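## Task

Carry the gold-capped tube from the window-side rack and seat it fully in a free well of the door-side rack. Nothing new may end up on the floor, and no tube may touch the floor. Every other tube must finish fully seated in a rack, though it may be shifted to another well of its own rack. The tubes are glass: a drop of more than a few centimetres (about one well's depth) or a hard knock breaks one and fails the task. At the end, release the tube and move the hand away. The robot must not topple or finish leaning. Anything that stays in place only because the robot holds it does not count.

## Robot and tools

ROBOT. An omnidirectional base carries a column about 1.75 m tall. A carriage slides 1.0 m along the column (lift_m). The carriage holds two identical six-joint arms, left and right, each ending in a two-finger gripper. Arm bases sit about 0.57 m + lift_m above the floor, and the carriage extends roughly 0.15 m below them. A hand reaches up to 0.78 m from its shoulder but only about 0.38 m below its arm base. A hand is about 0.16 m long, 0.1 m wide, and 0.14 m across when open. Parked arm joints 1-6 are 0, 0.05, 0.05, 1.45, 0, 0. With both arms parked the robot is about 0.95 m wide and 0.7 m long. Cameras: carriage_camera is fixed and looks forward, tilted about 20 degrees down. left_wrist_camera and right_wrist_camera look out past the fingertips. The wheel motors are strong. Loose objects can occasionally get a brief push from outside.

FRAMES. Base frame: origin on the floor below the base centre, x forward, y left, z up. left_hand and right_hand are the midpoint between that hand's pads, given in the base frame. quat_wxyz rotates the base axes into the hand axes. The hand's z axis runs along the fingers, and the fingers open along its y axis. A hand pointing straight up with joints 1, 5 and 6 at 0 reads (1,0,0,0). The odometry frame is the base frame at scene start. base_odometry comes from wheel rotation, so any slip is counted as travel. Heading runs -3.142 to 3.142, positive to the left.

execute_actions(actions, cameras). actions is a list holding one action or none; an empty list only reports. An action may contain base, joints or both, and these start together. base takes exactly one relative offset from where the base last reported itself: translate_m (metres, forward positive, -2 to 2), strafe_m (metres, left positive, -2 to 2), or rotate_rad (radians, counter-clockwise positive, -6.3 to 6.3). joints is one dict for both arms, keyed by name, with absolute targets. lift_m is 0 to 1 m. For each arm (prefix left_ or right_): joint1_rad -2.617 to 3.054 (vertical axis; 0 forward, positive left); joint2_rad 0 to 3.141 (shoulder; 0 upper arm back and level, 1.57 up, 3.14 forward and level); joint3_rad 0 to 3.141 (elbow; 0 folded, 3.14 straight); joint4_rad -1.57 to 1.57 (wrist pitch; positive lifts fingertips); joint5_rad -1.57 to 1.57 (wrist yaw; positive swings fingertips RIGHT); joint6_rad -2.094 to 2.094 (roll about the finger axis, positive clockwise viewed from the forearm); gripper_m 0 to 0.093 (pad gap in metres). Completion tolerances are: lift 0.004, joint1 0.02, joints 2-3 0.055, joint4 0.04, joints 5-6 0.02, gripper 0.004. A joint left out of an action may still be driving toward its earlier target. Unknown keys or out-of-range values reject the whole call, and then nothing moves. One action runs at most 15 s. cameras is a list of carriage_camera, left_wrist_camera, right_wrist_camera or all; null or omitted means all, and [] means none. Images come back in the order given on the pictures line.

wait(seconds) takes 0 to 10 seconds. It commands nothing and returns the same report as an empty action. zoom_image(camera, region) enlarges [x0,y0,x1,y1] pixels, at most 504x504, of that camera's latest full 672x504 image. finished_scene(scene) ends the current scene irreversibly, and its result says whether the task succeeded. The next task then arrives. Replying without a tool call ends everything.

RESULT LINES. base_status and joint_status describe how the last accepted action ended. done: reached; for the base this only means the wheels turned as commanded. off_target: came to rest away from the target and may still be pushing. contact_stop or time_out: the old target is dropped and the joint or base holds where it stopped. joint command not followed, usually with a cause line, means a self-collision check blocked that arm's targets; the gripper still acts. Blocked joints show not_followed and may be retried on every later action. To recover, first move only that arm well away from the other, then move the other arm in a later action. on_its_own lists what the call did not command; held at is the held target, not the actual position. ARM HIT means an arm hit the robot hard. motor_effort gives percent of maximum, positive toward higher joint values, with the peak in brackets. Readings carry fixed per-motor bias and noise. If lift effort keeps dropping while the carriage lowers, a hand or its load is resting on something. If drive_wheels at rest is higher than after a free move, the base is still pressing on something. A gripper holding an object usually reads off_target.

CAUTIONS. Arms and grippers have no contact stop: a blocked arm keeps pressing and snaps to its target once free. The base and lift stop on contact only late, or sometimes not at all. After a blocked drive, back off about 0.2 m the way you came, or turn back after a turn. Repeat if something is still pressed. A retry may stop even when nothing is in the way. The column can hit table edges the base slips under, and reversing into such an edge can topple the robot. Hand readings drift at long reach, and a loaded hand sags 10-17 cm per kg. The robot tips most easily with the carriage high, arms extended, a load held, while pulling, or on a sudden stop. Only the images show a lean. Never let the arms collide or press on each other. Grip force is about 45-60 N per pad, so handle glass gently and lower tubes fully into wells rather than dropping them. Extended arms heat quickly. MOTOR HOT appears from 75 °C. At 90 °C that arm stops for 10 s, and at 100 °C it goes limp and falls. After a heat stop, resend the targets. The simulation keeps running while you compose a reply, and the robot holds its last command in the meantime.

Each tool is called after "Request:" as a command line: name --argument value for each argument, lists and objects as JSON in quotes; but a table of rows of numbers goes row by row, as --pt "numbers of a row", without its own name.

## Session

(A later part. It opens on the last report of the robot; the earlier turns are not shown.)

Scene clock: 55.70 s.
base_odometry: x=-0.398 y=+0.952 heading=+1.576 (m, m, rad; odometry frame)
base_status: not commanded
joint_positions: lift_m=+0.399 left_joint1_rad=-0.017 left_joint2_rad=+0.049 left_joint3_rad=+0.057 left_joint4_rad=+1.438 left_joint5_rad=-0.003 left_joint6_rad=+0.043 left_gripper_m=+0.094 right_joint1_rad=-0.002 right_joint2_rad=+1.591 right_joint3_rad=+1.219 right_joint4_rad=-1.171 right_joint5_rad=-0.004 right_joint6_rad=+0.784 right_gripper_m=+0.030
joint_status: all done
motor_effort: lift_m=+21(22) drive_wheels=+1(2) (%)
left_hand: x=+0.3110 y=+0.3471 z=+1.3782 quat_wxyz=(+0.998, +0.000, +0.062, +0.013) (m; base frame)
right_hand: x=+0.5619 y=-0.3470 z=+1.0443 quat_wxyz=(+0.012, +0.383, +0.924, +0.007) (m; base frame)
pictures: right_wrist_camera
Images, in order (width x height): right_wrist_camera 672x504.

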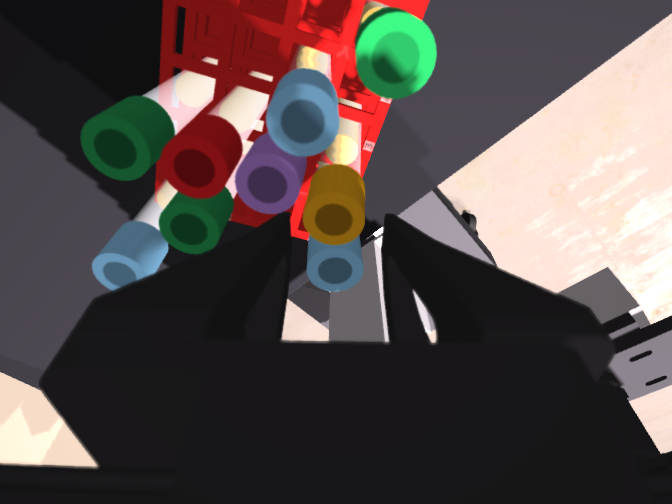

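Request:
execute_actions --actions '[{"base":{"translate_m":0.008}}]' --cameras '[]'

Request:
execute_actions --actions '[{"base":{"strafe_m":-0.008}}]' --cameras '["right_wrist_camera"]'

Request:
execute_actions --actions '[{"joints":{"right_gripper_m":0.008}}]' --cameras '[]'

Request:
execute_actions --actions '[{"joints":{"lift_m":0.425}}]' --cameras '["carriage_camera","right_wrist_camera"]'

Scene clock: 56.67 s.
base_odometry: x=-0.398 y=+0.959 heading=+1.576 (m, m, rad; odometry frame)
base_status: done
joint_positions: lift_m=+0.399 left_joint1_rad=-0.017 left_joint2_rad=+0.049 left_joint3_rad=+0.057 left_joint4_rad=+1.438 left_joint5_rad=-0.003 left_joint6_rad=+0.043 left_gripper_m=+0.094 right_joint1_rad=-0.002 right_joint2_rad=+1.591 right_joint3_rad=+1.219 right_joint4_rad=-1.177 right_joint5_rad=-0.004 right_joint6_rad=+0.784 right_gripper_m=+0.030
joint_status: not commanded
motor_effort: lift_m=+21(21) drive_wheels=-3(10) (%)
left_hand: x=+0.3110 y=+0.3471 z=+1.3782 quat_wxyz=(+0.998, +0.000, +0.062, +0.013) (m; base frame)
right_hand: x=+0.5603 y=-0.3470 z=+1.0443 quat_wxyz=(+0.009, +0.383, +0.924, +0.006) (m; base frame)
pictures: none
No camera images: the call's "cameras" was empty. Leave "cameras" out to get every camera's image.

Scene clock: 57.37 s.
base_odometry: x=-0.390 y=+0.959 heading=+1.576 (m, m, rad; odometry frame)
base_status: done
joint_positions: lift_m=+0.399 left_joint1_rad=-0.017 left_joint2_rad=+0.049 left_joint3_rad=+0.057 left_joint4_rad=+1.439 left_joint5_rad=-0.003 left_joint6_rad=+0.043 left_gripper_m=+0.094 right_joint1_rad=-0.002 right_joint2_rad=+1.591 right_joint3_rad=+1.219 right_joint4_rad=-1.177 right_joint5_rad=-0.006 right_joint6_rad=+0.784 right_gripper_m=+0.030
joint_status: not commanded
motor_effort: lift_m=+21(21) drive_wheels=+0(13) (%)
left_hand: x=+0.3108 y=+0.3471 z=+1.3782 quat_wxyz=(+0.998, +0.000, +0.062, +0.013) (m; base frame)
right_hand: x=+0.5604 y=-0.3466 z=+1.0443 quat_wxyz=(+0.009, +0.383, +0.924, +0.007) (m; base frame)
pictures: right_wrist_camera
Images, in order (width x height): right_wrist_camera 672x504.

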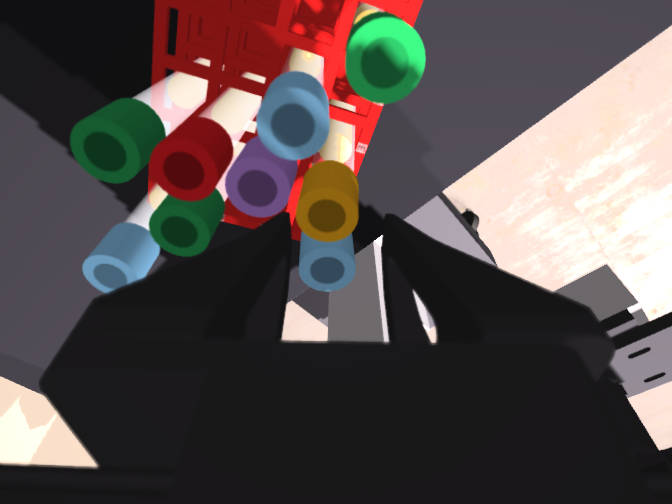

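Scene clock: 57.87 s.
base_odometry: x=-0.390 y=+0.959 heading=+1.576 (m, m, rad; odometry frame)
base_status: not commanded
joint_positions: lift_m=+0.399 left_joint1_rad=-0.017 left_joint2_rad=+0.049 left_joint3_rad=+0.057 left_joint4_rad=+1.439 left_joint5_rad=-0.003 left_joint6_rad=+0.043 left_gripper_m=+0.094 right_joint1_rad=-0.002 right_joint2_rad=+1.591 right_joint3_rad=+1.219 right_joint4_rad=-1.171 right_joint5_rad=-0.005 right_joint6_rad=+0.784 right_gripper_m=+0.015
joint_status: right_gripper_m off_target (ended at +0.015, target +0.008)
motor_effort: lift_m=+21(21) drive_wheels=+0(0) (%)
left_hand: x=+0.3108 y=+0.3471 z=+1.3782 quat_wxyz=(+0.998, +0.000, +0.062, +0.013) (m; base frame)
right_hand: x=+0.5618 y=-0.3468 z=+1.0443 quat_wxyz=(+0.012, +0.383, +0.924, +0.008) (m; base frame)
pictures: none
No camera images: the call's "cameras" was empty. Leave "cameras" out to get every camera's image.

Scene clock: 58.47 s.
base_odometry: x=-0.390 y=+0.959 heading=+1.576 (m, m, rad; odometry frame)
base_status: not commanded
joint_positions: lift_m=+0.425 left_joint1_rad=-0.017 left_joint2_rad=+0.049 left_joint3_rad=+0.057 left_joint4_rad=+1.438 left_joint5_rad=-0.003 left_joint6_rad=+0.043 left_gripper_m=+0.094 right_joint1_rad=-0.002 right_joint2_rad=+1.592 right_joint3_rad=+1.216 right_joint4_rad=-1.170 right_joint5_rad=-0.005 right_joint6_rad=+0.784 right_gripper_m=+0.015
joint_status: all done
motor_effort: lift_m=+23(28) drive_wheels=+0(0) (%)
left_hand: x=+0.3109 y=+0.3471 z=+1.4040 quat_wxyz=(+0.998, +0.000, +0.062, +0.013) (m; base frame)
right_hand: x=+0.5613 y=-0.3468 z=+1.0694 quat_wxyz=(+0.011, +0.383, +0.924, +0.007) (m; base frame)
pictures: carriage_camera, right_wrist_camera
Images, in order (width x height): carriage_camera 672x504, right_wrist_camera 672x504.

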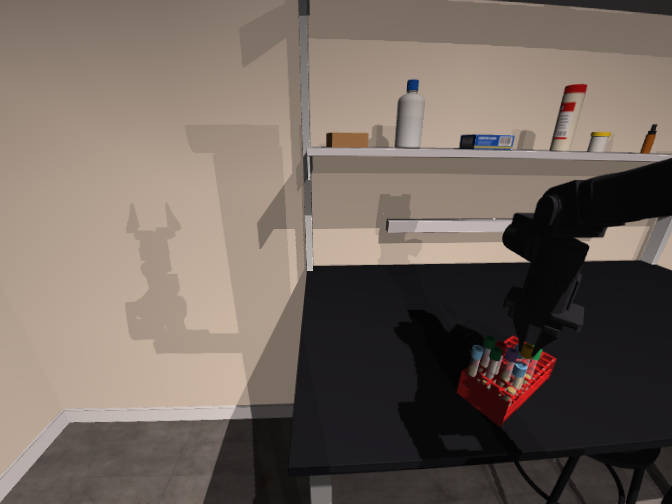

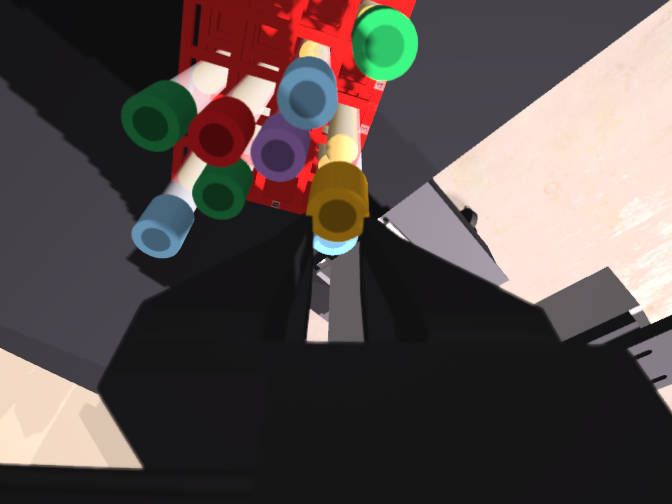

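Request:
execute_actions --actions '[{"joints":{"lift_m":0.58}}]' --cameras '["carriage_camera"]'

Request:
execute_actions --actions '[{"base":{"translate_m":-0.9}}]' --cameras '[]'

Request:
execute_actions --actions '[{"base":{"rotate_rad":3.14}}]' --cameras '[]'

Request:
execute_actions --actions '[{"base":{"strafe_m":0.72}}]' --cameras '[]'

Request:
execute_actions --actions '[{"base":{"translate_m":0.8}}]'

Scene clock: 59.93 s.
base_odometry: x=-0.390 y=+0.959 heading=+1.576 (m, m, rad; odometry frame)
base_status: not commanded
joint_positions: lift_m=+0.580 left_joint1_rad=-0.017 left_joint2_rad=+0.049 left_joint3_rad=+0.057 left_joint4_rad=+1.438 left_joint5_rad=-0.003 left_joint6_rad=+0.043 left_gripper_m=+0.094 right_joint1_rad=-0.002 right_joint2_rad=+1.593 right_joint3_rad=+1.216 right_joint4_rad=-1.168 right_joint5_rad=-0.004 right_joint6_rad=+0.784 right_gripper_m=+0.015
joint_status: all done
motor_effort: lift_m=+23(28) drive_wheels=+0(0) (%)
left_hand: x=+0.3109 y=+0.3471 z=+1.5590 quat_wxyz=(+0.998, +0.000, +0.062, +0.013) (m; base frame)
right_hand: x=+0.5618 y=-0.3469 z=+1.2239 quat_wxyz=(+0.011, +0.383, +0.924, +0.007) (m; base frame)
pictures: carriage_camera
Images, in order (width x height): carriage_camera 672x504.

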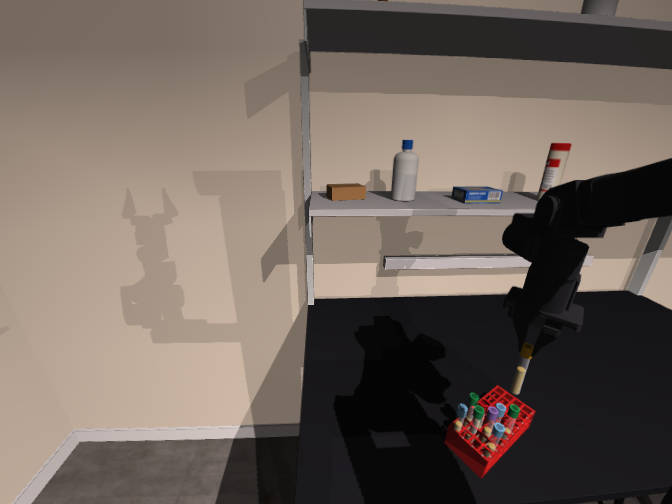

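Scene clock: 64.00 s.
base_odometry: x=-0.385 y=+0.059 heading=+1.576 (m, m, rad; odometry frame)
base_status: done
joint_positions: lift_m=+0.580 left_joint1_rad=-0.017 left_joint2_rad=+0.049 left_joint3_rad=+0.057 left_joint4_rad=+1.440 left_joint5_rad=-0.003 left_joint6_rad=+0.043 left_gripper_m=+0.094 right_joint1_rad=-0.002 right_joint2_rad=+1.593 right_joint3_rad=+1.216 right_joint4_rad=-1.169 right_joint5_rad=-0.004 right_joint6_rad=+0.784 right_gripper_m=+0.015
joint_status: not commanded
motor_effort: lift_m=+23(23) drive_wheels=-2(15) (%)
left_hand: x=+0.3106 y=+0.3471 z=+1.5590 quat_wxyz=(+0.998, +0.000, +0.061, +0.013) (m; base frame)
right_hand: x=+0.5615 y=-0.3469 z=+1.2239 quat_wxyz=(+0.011, +0.383, +0.924, +0.007) (m; base frame)
pictures: none
No camera images: the call's "cameras" was empty. Leave "cameras" out to get every camera's image.

Scene clock: 68.27 s.
base_odometry: x=-0.386 y=+0.060 heading=-1.568 (m, m, rad; odometry frame)
base_status: done
joint_positions: lift_m=+0.580 left_joint1_rad=-0.017 left_joint2_rad=+0.049 left_joint3_rad=+0.057 left_joint4_rad=+1.433 left_joint5_rad=-0.003 left_joint6_rad=+0.043 left_gripper_m=+0.094 right_joint1_rad=-0.002 right_joint2_rad=+1.593 right_joint3_rad=+1.216 right_joint4_rad=-1.158 right_joint5_rad=+0.000 right_joint6_rad=+0.784 right_gripper_m=+0.015
joint_status: not commanded
motor_effort: lift_m=+23(23) drive_wheels=+11(23) (%)
left_hand: x=+0.3121 y=+0.3471 z=+1.5588 quat_wxyz=(+0.998, +0.001, +0.065, +0.013) (m; base frame)
right_hand: x=+0.5642 y=-0.3477 z=+1.2240 quat_wxyz=(+0.017, +0.383, +0.924, +0.007) (m; base frame)
pictures: none
No camera images: the call's "cameras" was empty. Leave "cameras" out to get every camera's image.

Scene clock: 72.07 s.
base_odometry: x=+0.334 y=+0.064 heading=-1.566 (m, m, rad; odometry frame)
base_status: done
joint_positions: lift_m=+0.580 left_joint1_rad=-0.017 left_joint2_rad=+0.049 left_joint3_rad=+0.057 left_joint4_rad=+1.434 left_joint5_rad=-0.003 left_joint6_rad=+0.043 left_gripper_m=+0.094 right_joint1_rad=-0.002 right_joint2_rad=+1.593 right_joint3_rad=+1.216 right_joint4_rad=-1.162 right_joint5_rad=+0.000 right_joint6_rad=+0.784 right_gripper_m=+0.015
joint_status: not commanded
motor_effort: lift_m=+23(23) drive_wheels=-12(27) (%)
left_hand: x=+0.3120 y=+0.3471 z=+1.5589 quat_wxyz=(+0.998, +0.001, +0.064, +0.013) (m; base frame)
right_hand: x=+0.5632 y=-0.3477 z=+1.2240 quat_wxyz=(+0.015, +0.383, +0.924, +0.006) (m; base frame)
pictures: none
No camera images: the call's "cameras" was empty. Leave "cameras" out to get every camera's image.

Scene clock: 76.03 s.
base_odometry: x=+0.340 y=-0.736 heading=-1.565 (m, m, rad; odometry frame)
base_status: done
joint_positions: lift_m=+0.580 left_joint1_rad=-0.017 left_joint2_rad=+0.049 left_joint3_rad=+0.057 left_joint4_rad=+1.437 left_joint5_rad=-0.003 left_joint6_rad=+0.043 left_gripper_m=+0.094 right_joint1_rad=-0.001 right_joint2_rad=+1.593 right_joint3_rad=+1.216 right_joint4_rad=-1.166 right_joint5_rad=+0.000 right_joint6_rad=+0.784 right_gripper_m=+0.015
joint_status: not commanded
motor_effort: lift_m=+23(23) drive_wheels=-9(20) (%)
left_hand: x=+0.3112 y=+0.3471 z=+1.5590 quat_wxyz=(+0.998, +0.001, +0.063, +0.013) (m; base frame)
right_hand: x=+0.5623 y=-0.3472 z=+1.2239 quat_wxyz=(+0.013, +0.382, +0.924, +0.006) (m; base frame)
pictures: carriage_camera, left_wrist_camera, right_wrist_camera
Images, in order (width x height): carriage_camera 672x504, left_wrist_camera 672x504, right_wrist_camera 672x504.

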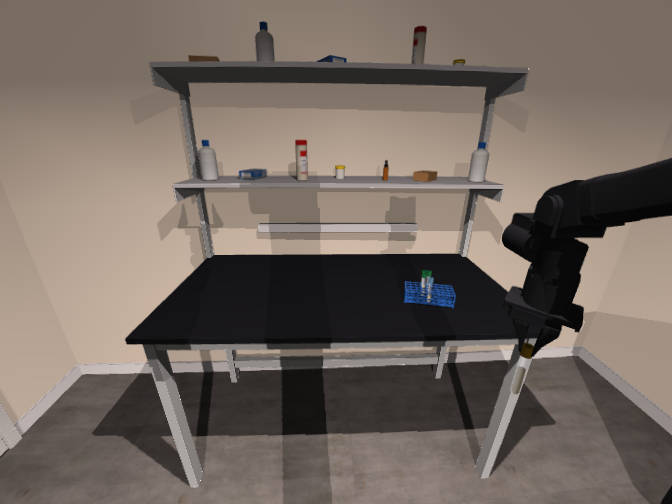

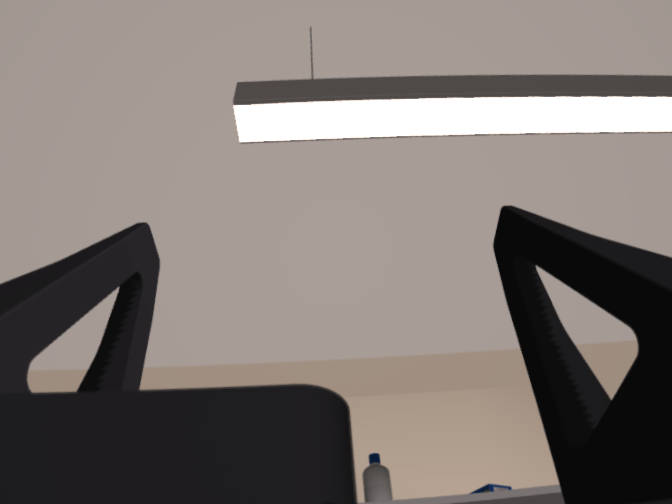

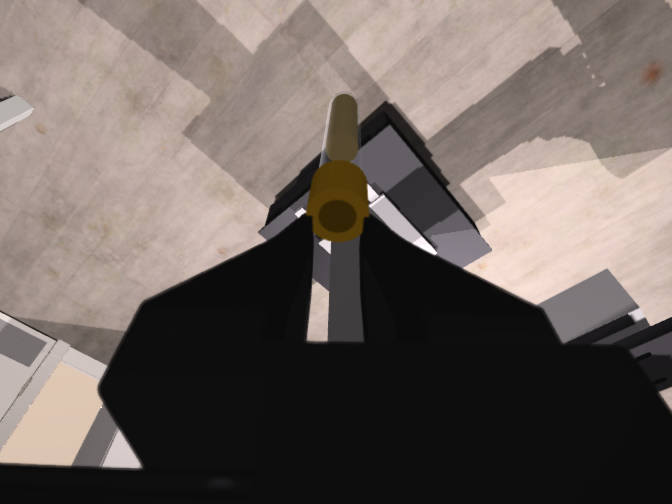

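Request:
execute_actions --actions '[{"base":{"strafe_m":-0.09}}]' --cameras '[]'

Request:
execute_actions --actions '[{"base":{"translate_m":0.57}}]' --cameras '["carriage_camera","right_wrist_camera"]'

Scene clock: 77.97 s.
base_odometry: x=+0.250 y=-0.737 heading=-1.564 (m, m, rad; odometry frame)
base_status: done
joint_positions: lift_m=+0.580 left_joint1_rad=-0.017 left_joint2_rad=+0.049 left_joint3_rad=+0.057 left_joint4_rad=+1.438 left_joint5_rad=-0.003 left_joint6_rad=+0.043 left_gripper_m=+0.094 right_joint1_rad=+0.000 right_joint2_rad=+1.593 right_joint3_rad=+1.216 right_joint4_rad=-1.167 right_joint5_rad=+0.000 right_joint6_rad=+0.784 right_gripper_m=+0.015
joint_status: not commanded
motor_effort: lift_m=+23(23) drive_wheels=+3(17) (%)
left_hand: x=+0.3110 y=+0.3471 z=+1.5590 quat_wxyz=(+0.998, +0.000, +0.062, +0.013) (m; base frame)
right_hand: x=+0.5620 y=-0.3472 z=+1.2239 quat_wxyz=(+0.012, +0.382, +0.924, +0.005) (m; base frame)
pictures: none
No camera images: the call's "cameras" was empty. Leave "cameras" out to get every camera's image.

Scene clock: 81.27 s.
base_odometry: x=+0.253 y=-1.307 heading=-1.565 (m, m, rad; odometry frame)
base_status: done
joint_positions: lift_m=+0.580 left_joint1_rad=-0.017 left_joint2_rad=+0.049 left_joint3_rad=+0.057 left_joint4_rad=+1.438 left_joint5_rad=-0.003 left_joint6_rad=+0.043 left_gripper_m=+0.094 right_joint1_rad=+0.000 right_joint2_rad=+1.593 right_joint3_rad=+1.216 right_joint4_rad=-1.167 right_joint5_rad=+0.000 right_joint6_rad=+0.784 right_gripper_m=+0.015
joint_status: not commanded
motor_effort: lift_m=+23(23) drive_wheels=-9(18) (%)
left_hand: x=+0.3110 y=+0.3471 z=+1.5590 quat_wxyz=(+0.998, +0.000, +0.062, +0.013) (m; base frame)
right_hand: x=+0.5620 y=-0.3472 z=+1.2239 quat_wxyz=(+0.012, +0.382, +0.924, +0.005) (m; base frame)
pictures: carriage_camera, right_wrist_camera
Images, in order (width x height): carriage_camera 672x504, right_wrist_camera 672x504.

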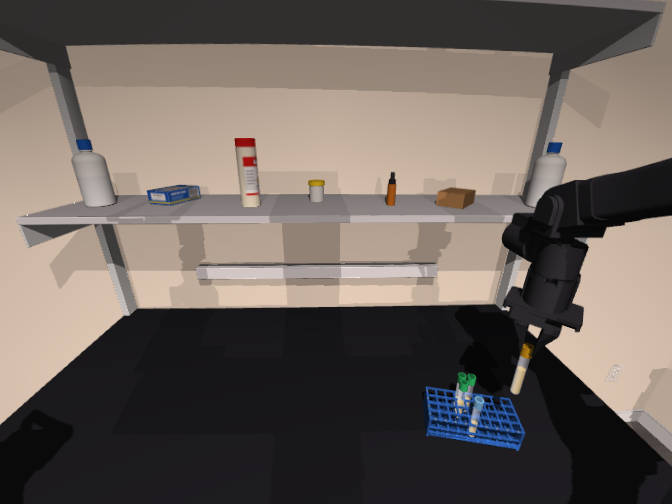

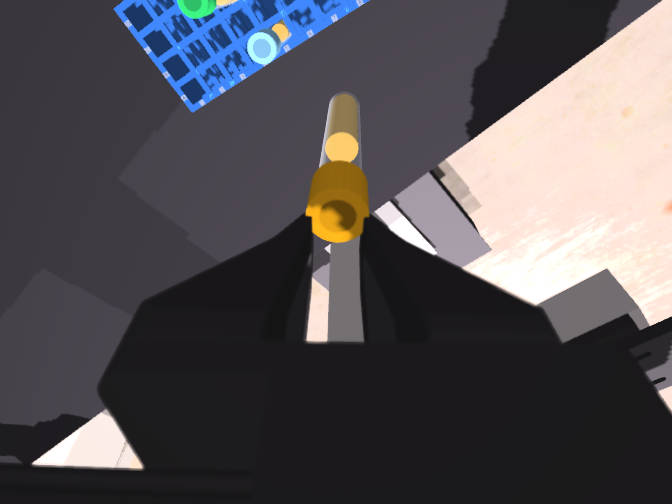

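Request:
execute_actions --actions '[{"joints":{"lift_m":0.49}}]' --cameras '["carriage_camera","right_wrist_camera"]'

Scene clock: 82.43 s.
base_odometry: x=+0.253 y=-1.307 heading=-1.565 (m, m, rad; odometry frame)
base_status: not commanded
joint_positions: lift_m=+0.490 left_joint1_rad=-0.017 left_joint2_rad=+0.049 left_joint3_rad=+0.057 left_joint4_rad=+1.438 left_joint5_rad=-0.003 left_joint6_rad=+0.043 left_gripper_m=+0.094 right_joint1_rad=+0.000 right_joint2_rad=+1.593 right_joint3_rad=+1.216 right_joint4_rad=-1.168 right_joint5_rad=+0.000 right_joint6_rad=+0.784 right_gripper_m=+0.015
joint_status: all done
motor_effort: lift_m=+21(21) drive_wheels=-8(9) (%)
left_hand: x=+0.3110 y=+0.3471 z=+1.4692 quat_wxyz=(+0.998, +0.000, +0.062, +0.013) (m; base frame)
right_hand: x=+0.5618 y=-0.3472 z=+1.1341 quat_wxyz=(+0.012, +0.382, +0.924, +0.005) (m; base frame)
pictures: carriage_camera, right_wrist_camera
Images, in order (width x height): carriage_camera 672x504, right_wrist_camera 672x504.

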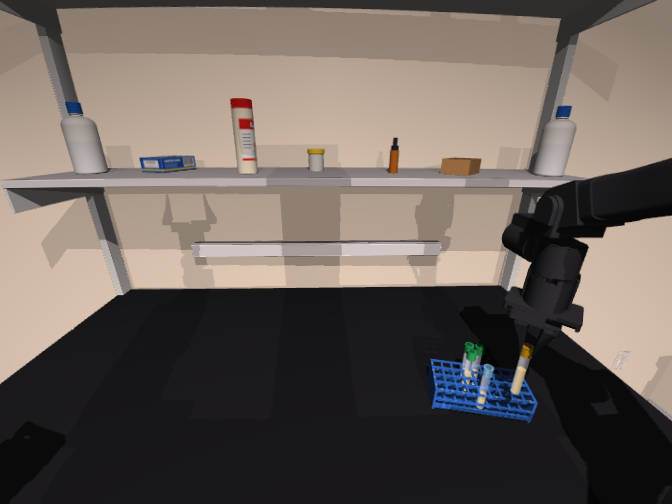

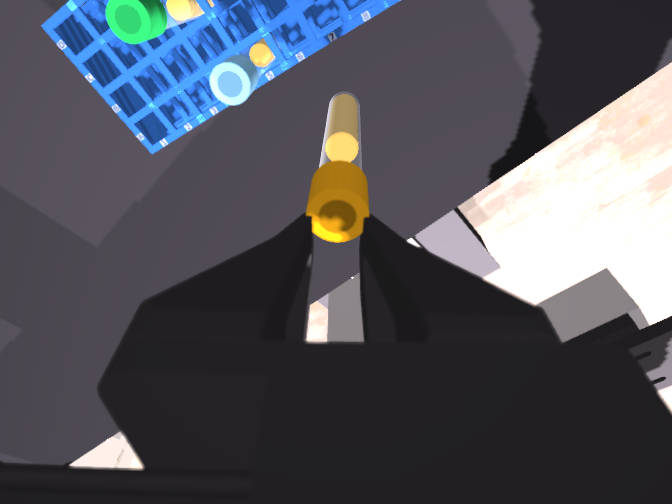

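Request:
execute_actions --actions '[{"base":{"translate_m":0.035},"joints":{"lift_m":0.475}}]' --cameras '["carriage_camera","right_wrist_camera"]'

Request:
zoom_image --camera "carriage_camera" --region '[430,310,590,430]'

Request:
zoom_image --camera "right_wrist_camera" --region '[240,0,460,165]'

Scene clock: 84.30 s.
base_odometry: x=+0.252 y=-1.342 heading=-1.567 (m, m, rad; odometry frame)
base_status: done
joint_positions: lift_m=+0.475 left_joint1_rad=-0.017 left_joint2_rad=+0.049 left_joint3_rad=+0.057 left_joint4_rad=+1.437 left_joint5_rad=-0.003 left_joint6_rad=+0.043 left_gripper_m=+0.094 right_joint1_rad=+0.000 right_joint2_rad=+1.594 right_joint3_rad=+1.215 right_joint4_rad=-1.166 right_joint5_rad=+0.000 right_joint6_rad=+0.784 right_gripper_m=+0.015
joint_status: all done
motor_effort: lift_m=+21(22) drive_wheels=+7(19) (%)
left_hand: x=+0.3112 y=+0.3471 z=+1.4542 quat_wxyz=(+0.998, +0.001, +0.063, +0.013) (m; base frame)
right_hand: x=+0.5617 y=-0.3471 z=+1.1183 quat_wxyz=(+0.012, +0.382, +0.924, +0.005) (m; base frame)
pictures: carriage_camera, right_wrist_camera
Images, in order (width x height): carriage_camera 672x504, right_wrist_camera 672x504.

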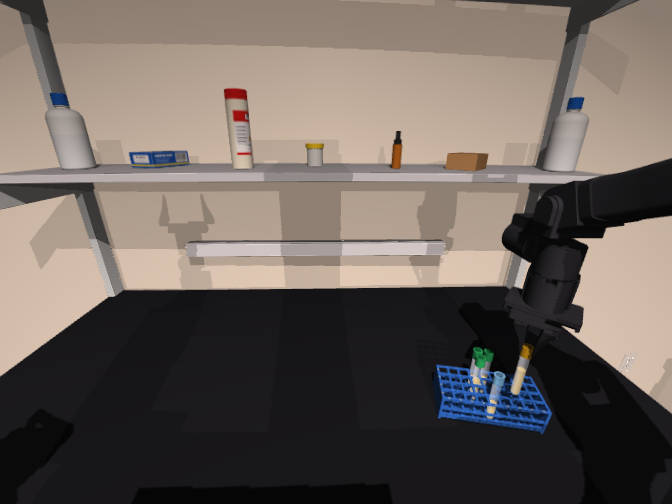

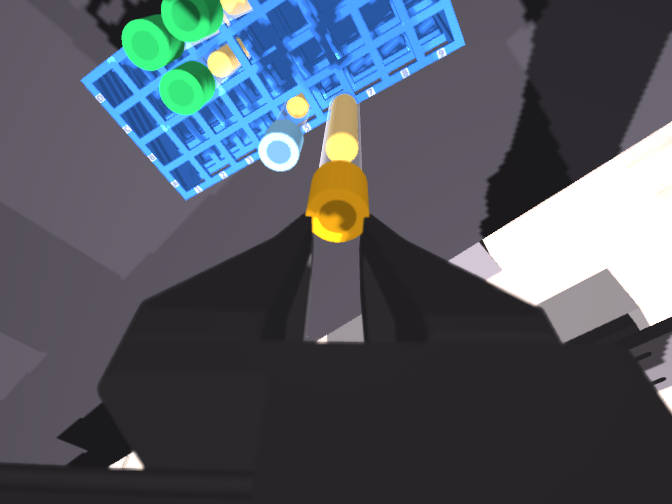

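Region (430, 310, 590, 430) of carriage_camera's 672x504 image, scaled by 3.150, with more detail than that image has; it fills the top 378 rows of this view, and the rest is white.

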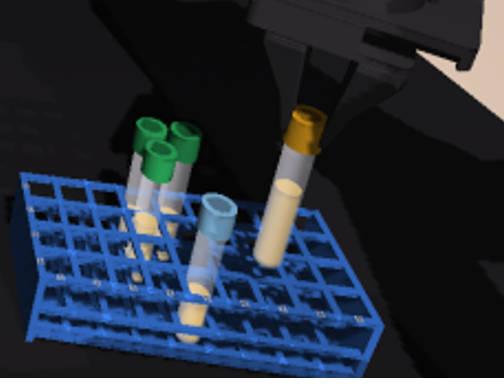

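Region (240, 0, 460, 165) of right_wrist_camera's 672x504 image, scaled by 2.291, with more detail than that image has; it fills the top 378 rows of this view, and the rest is white.

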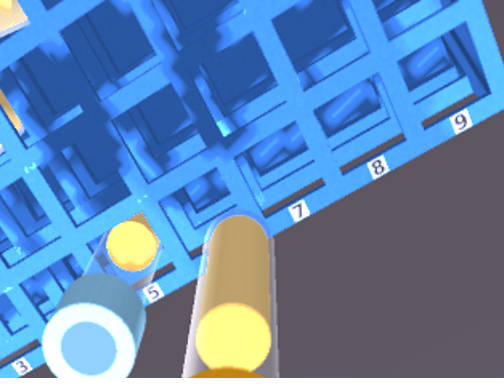

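Request:
execute_actions --actions '[{"base":{"strafe_m":-0.014},"joints":{"lift_m":0.46}}]' --cameras '["carriage_camera","right_wrist_camera"]'

Request:
zoom_image --camera "carriage_camera" --region '[430,310,590,430]'

Request:
zoom_image --camera "right_wrist_camera" --region '[240,0,460,165]'

Scene clock: 85.50 s.
base_odometry: x=+0.239 y=-1.343 heading=-1.566 (m, m, rad; odometry frame)
base_status: done
joint_positions: lift_m=+0.460 left_joint1_rad=-0.017 left_joint2_rad=+0.049 left_joint3_rad=+0.057 left_joint4_rad=+1.437 left_joint5_rad=-0.003 left_joint6_rad=+0.043 left_gripper_m=+0.094 right_joint1_rad=+0.000 right_joint2_rad=+1.595 right_joint3_rad=+1.215 right_joint4_rad=-1.168 right_joint5_rad=+0.000 right_joint6_rad=+0.784 right_gripper_m=+0.015
joint_status: all done
motor_effort: lift_m=+21(22) drive_wheels=+7(12) (%)
left_hand: x=+0.3112 y=+0.3471 z=+1.4393 quat_wxyz=(+0.998, +0.000, +0.063, +0.013) (m; base frame)
right_hand: x=+0.5612 y=-0.3471 z=+1.1032 quat_wxyz=(+0.010, +0.382, +0.924, +0.004) (m; base frame)
pictures: carriage_camera, right_wrist_camera
Images, in order (width x height): carriage_camera 672x504, right_wrist_camera 672x504.

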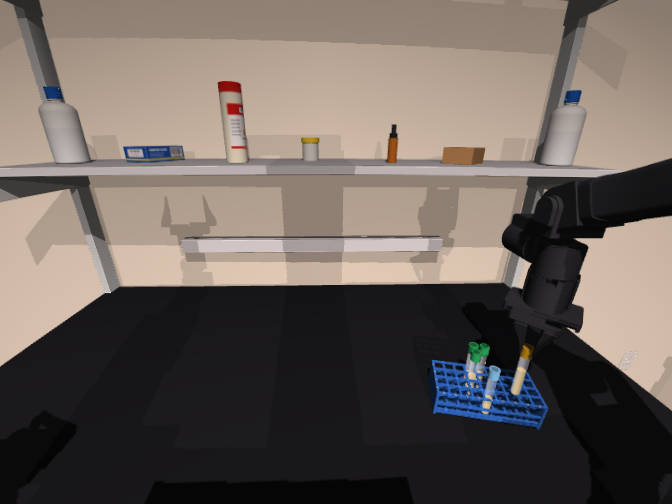

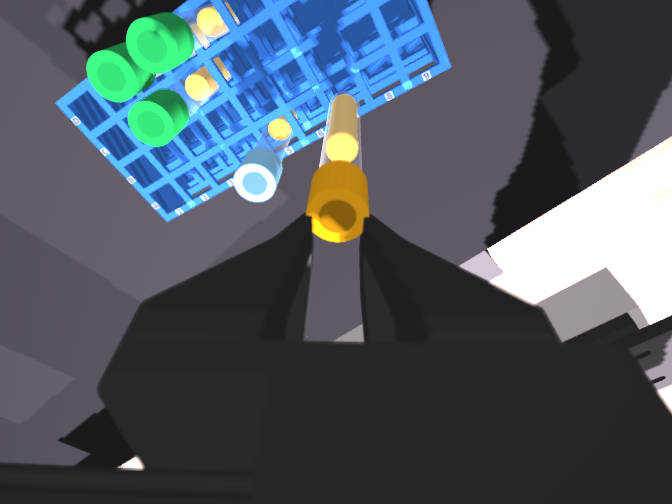

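Region (430, 310, 590, 430) of carriage_camera's 672x504 image, scaled by 3.150, with more detail than that image has; it fills the top 378 rows of this view, and the rest is white.

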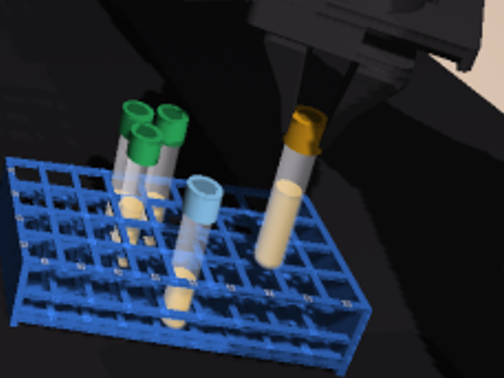

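Region (240, 0, 460, 165) of right_wrist_camera's 672x504 image, scaled by 2.291, with more detail than that image has; it fills the top 378 rows of this view, and the rest is white.

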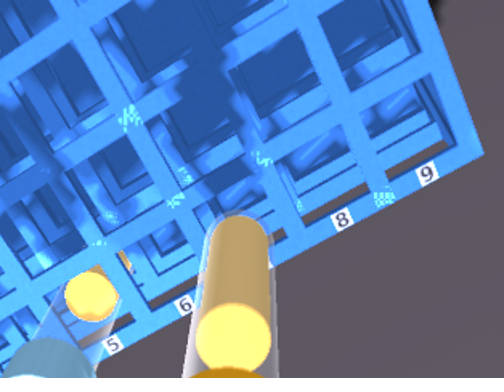

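Request:
execute_actions --actions '[{"joints":{"lift_m":0.44}}]' --cameras '["carriage_camera","right_wrist_camera"]'

Request:
zoom_image --camera "carriage_camera" --region '[430,310,590,430]'

Scene clock: 86.47 s.
base_odometry: x=+0.239 y=-1.343 heading=-1.566 (m, m, rad; odometry frame)
base_status: not commanded
joint_positions: lift_m=+0.440 left_joint1_rad=-0.017 left_joint2_rad=+0.049 left_joint3_rad=+0.057 left_joint4_rad=+1.437 left_joint5_rad=-0.003 left_joint6_rad=+0.043 left_gripper_m=+0.094 right_joint1_rad=+0.000 right_joint2_rad=+1.596 right_joint3_rad=+1.215 right_joint4_rad=-1.168 right_joint5_rad=+0.000 right_joint6_rad=+0.784 right_gripper_m=+0.015
joint_status: all done
motor_effort: lift_m=+21(22) drive_wheels=+7(9) (%)
left_hand: x=+0.3112 y=+0.3471 z=+1.4192 quat_wxyz=(+0.998, +0.000, +0.063, +0.013) (m; base frame)
right_hand: x=+0.5613 y=-0.3471 z=+1.0827 quat_wxyz=(+0.010, +0.382, +0.924, +0.004) (m; base frame)
pictures: carriage_camera, right_wrist_camera
Images, in order (width x height): carriage_camera 672x504, right_wrist_camera 672x504.

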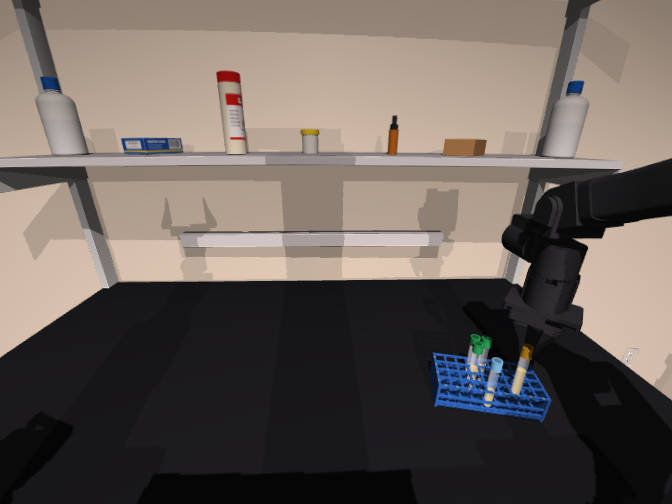

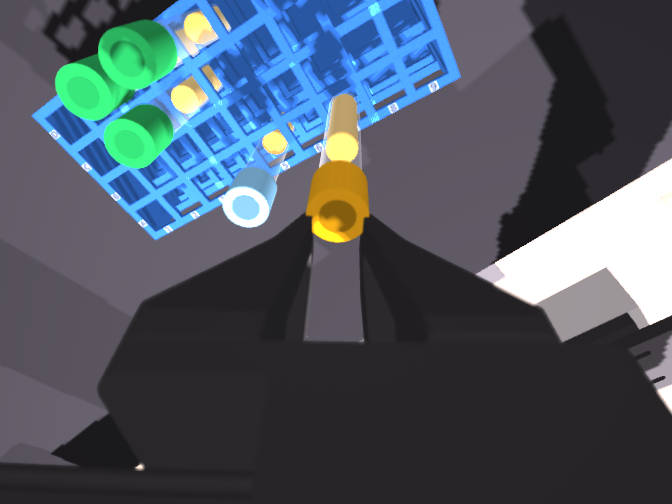

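Region (430, 310, 590, 430) of carriage_camera's 672x504 image, scaled by 3.150, with more detail than that image has; it fills the top 378 rows of this view, and the rest is white.

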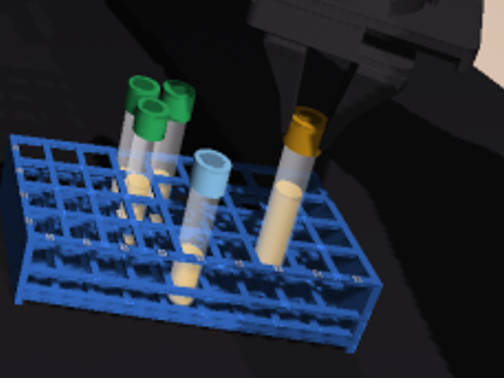

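Going in freely. Continue.

Request:
execute_actions --actions '[{"joints":{"lift_m":0.408}}]' --cameras '["carriage_camera"]'

Request:
zoom_image --camera "carriage_camera" --region '[430,310,590,430]'

Scene clock: 87.23 s.
base_odometry: x=+0.239 y=-1.343 heading=-1.566 (m, m, rad; odometry frame)
base_status: not commanded
joint_positions: lift_m=+0.408 left_joint1_rad=-0.017 left_joint2_rad=+0.049 left_joint3_rad=+0.057 left_joint4_rad=+1.437 left_joint5_rad=-0.003 left_joint6_rad=+0.043 left_gripper_m=+0.094 right_joint1_rad=+0.000 right_joint2_rad=+1.597 right_joint3_rad=+1.215 right_joint4_rad=-1.169 right_joint5_rad=+0.000 right_joint6_rad=+0.784 right_gripper_m=+0.015
joint_status: all done
motor_effort: lift_m=+21(22) drive_wheels=+7(7) (%)
left_hand: x=+0.3112 y=+0.3471 z=+1.3872 quat_wxyz=(+0.998, +0.001, +0.063, +0.013) (m; base frame)
right_hand: x=+0.5610 y=-0.3472 z=+1.0505 quat_wxyz=(+0.009, +0.382, +0.924, +0.004) (m; base frame)
pictures: carriage_camera
Images, in order (width x height): carriage_camera 672x504.

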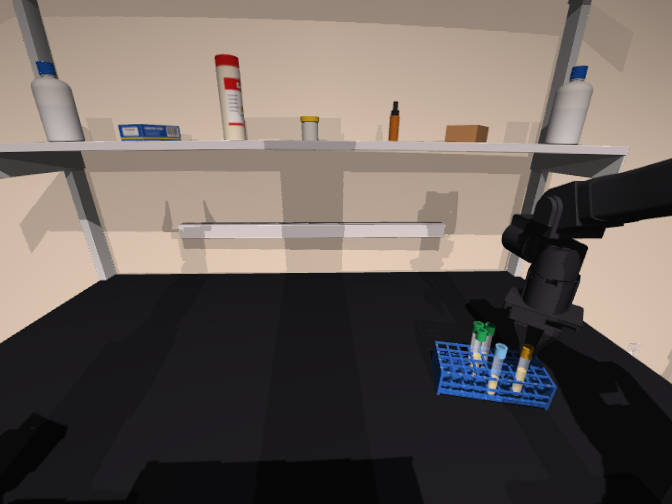

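Region (430, 310, 590, 430) of carriage_camera's 672x504 image, scaled by 3.150, with more detail than that image has; it fills the top 378 rows of this view, and the rest is white.

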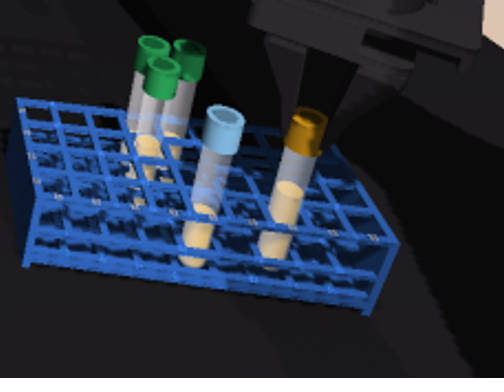

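Request:
execute_actions --actions '[{"joints":{"lift_m":0.402}}]' --cameras '[]'

Request:
execute_actions --actions '[{"joints":{"right_gripper_m":0.03}}]' --cameras '[]'

Request:
execute_actions --actions '[{"joints":{"lift_m":0.5}}]' --cameras '[]'

Request:
execute_actions --actions '[{"base":{"translate_m":-0.25}}]' --cameras '["carriage_camera"]'

Request:
zoom_image --camera "carriage_camera" --region '[380,260,560,400]'

Scene clock: 87.97 s.
base_odometry: x=+0.239 y=-1.343 heading=-1.566 (m, m, rad; odometry frame)
base_status: not commanded
joint_positions: lift_m=+0.402 left_joint1_rad=-0.017 left_joint2_rad=+0.049 left_joint3_rad=+0.057 left_joint4_rad=+1.437 left_joint5_rad=-0.003 left_joint6_rad=+0.043 left_gripper_m=+0.094 right_joint1_rad=+0.000 right_joint2_rad=+1.597 right_joint3_rad=+1.215 right_joint4_rad=-1.170 right_joint5_rad=+0.001 right_joint6_rad=+0.784 right_gripper_m=+0.015
joint_status: all done
motor_effort: lift_m=+21(22) drive_wheels=+7(7) (%)
left_hand: x=+0.3112 y=+0.3471 z=+1.3813 quat_wxyz=(+0.998, +0.001, +0.063, +0.013) (m; base frame)
right_hand: x=+0.5607 y=-0.3474 z=+1.0446 quat_wxyz=(+0.009, +0.382, +0.924, +0.003) (m; base frame)
pictures: none
No camera images: the call's "cameras" was empty. Leave "cameras" out to get every camera's image.

Scene clock: 88.47 s.
base_odometry: x=+0.239 y=-1.343 heading=-1.566 (m, m, rad; odometry frame)
base_status: not commanded
joint_positions: lift_m=+0.402 left_joint1_rad=-0.017 left_joint2_rad=+0.049 left_joint3_rad=+0.057 left_joint4_rad=+1.437 left_joint5_rad=-0.003 left_joint6_rad=+0.043 left_gripper_m=+0.094 right_joint1_rad=+0.000 right_joint2_rad=+1.597 right_joint3_rad=+1.215 right_joint4_rad=-1.170 right_joint5_rad=+0.001 right_joint6_rad=+0.784 right_gripper_m=+0.030
joint_status: all done
motor_effort: lift_m=+21(21) drive_wheels=+7(7) (%)
left_hand: x=+0.3112 y=+0.3471 z=+1.3813 quat_wxyz=(+0.998, +0.001, +0.063, +0.013) (m; base frame)
right_hand: x=+0.5607 y=-0.3474 z=+1.0446 quat_wxyz=(+0.009, +0.382, +0.924, +0.003) (m; base frame)
pictures: none
No camera images: the call's "cameras" was empty. Leave "cameras" out to get every camera's image.

Scene clock: 89.40 s.
base_odometry: x=+0.239 y=-1.343 heading=-1.566 (m, m, rad; odometry frame)
base_status: not commanded
joint_positions: lift_m=+0.500 left_joint1_rad=-0.017 left_joint2_rad=+0.049 left_joint3_rad=+0.057 left_joint4_rad=+1.437 left_joint5_rad=-0.003 left_joint6_rad=+0.043 left_gripper_m=+0.094 right_joint1_rad=+0.000 right_joint2_rad=+1.597 right_joint3_rad=+1.215 right_joint4_rad=-1.168 right_joint5_rad=+0.001 right_joint6_rad=+0.784 right_gripper_m=+0.030
joint_status: all done
motor_effort: lift_m=+23(28) drive_wheels=+7(7) (%)
left_hand: x=+0.3111 y=+0.3471 z=+1.4791 quat_wxyz=(+0.998, +0.001, +0.063, +0.013) (m; base frame)
right_hand: x=+0.5612 y=-0.3474 z=+1.1424 quat_wxyz=(+0.010, +0.382, +0.924, +0.003) (m; base frame)
pictures: none
No camera images: the call's "cameras" was empty. Leave "cameras" out to get every camera's image.

Scene clock: 91.80 s.
base_odometry: x=+0.237 y=-1.093 heading=-1.566 (m, m, rad; odometry frame)
base_status: done
joint_positions: lift_m=+0.500 left_joint1_rad=-0.017 left_joint2_rad=+0.049 left_joint3_rad=+0.057 left_joint4_rad=+1.438 left_joint5_rad=-0.003 left_joint6_rad=+0.043 left_gripper_m=+0.094 right_joint1_rad=+0.000 right_joint2_rad=+1.597 right_joint3_rad=+1.215 right_joint4_rad=-1.168 right_joint5_rad=+0.001 right_joint6_rad=+0.784 right_gripper_m=+0.030
joint_status: not commanded
motor_effort: lift_m=+23(23) drive_wheels=-2(18) (%)
left_hand: x=+0.3109 y=+0.3471 z=+1.4791 quat_wxyz=(+0.998, +0.000, +0.062, +0.013) (m; base frame)
right_hand: x=+0.5611 y=-0.3474 z=+1.1424 quat_wxyz=(+0.010, +0.382, +0.924, +0.003) (m; base frame)
pictures: carriage_camera
Images, in order (width x height): carriage_camera 672x504.

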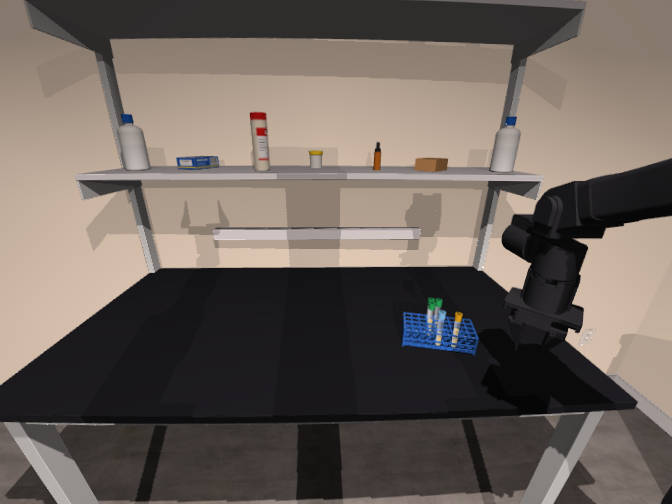

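Region (380, 260, 560, 400) of carriage_camera's 672x504 image, scaled by 2.800, with more detail than that image has.

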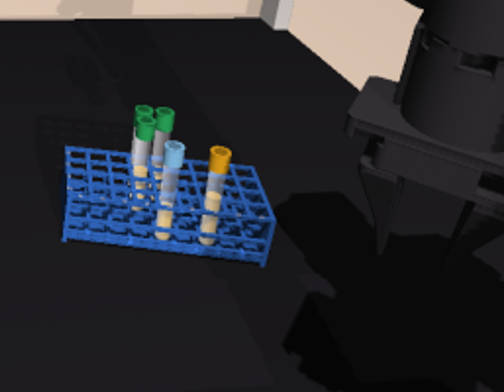

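Request:
finished_scene --scene 1

The scene is finished: the task was done.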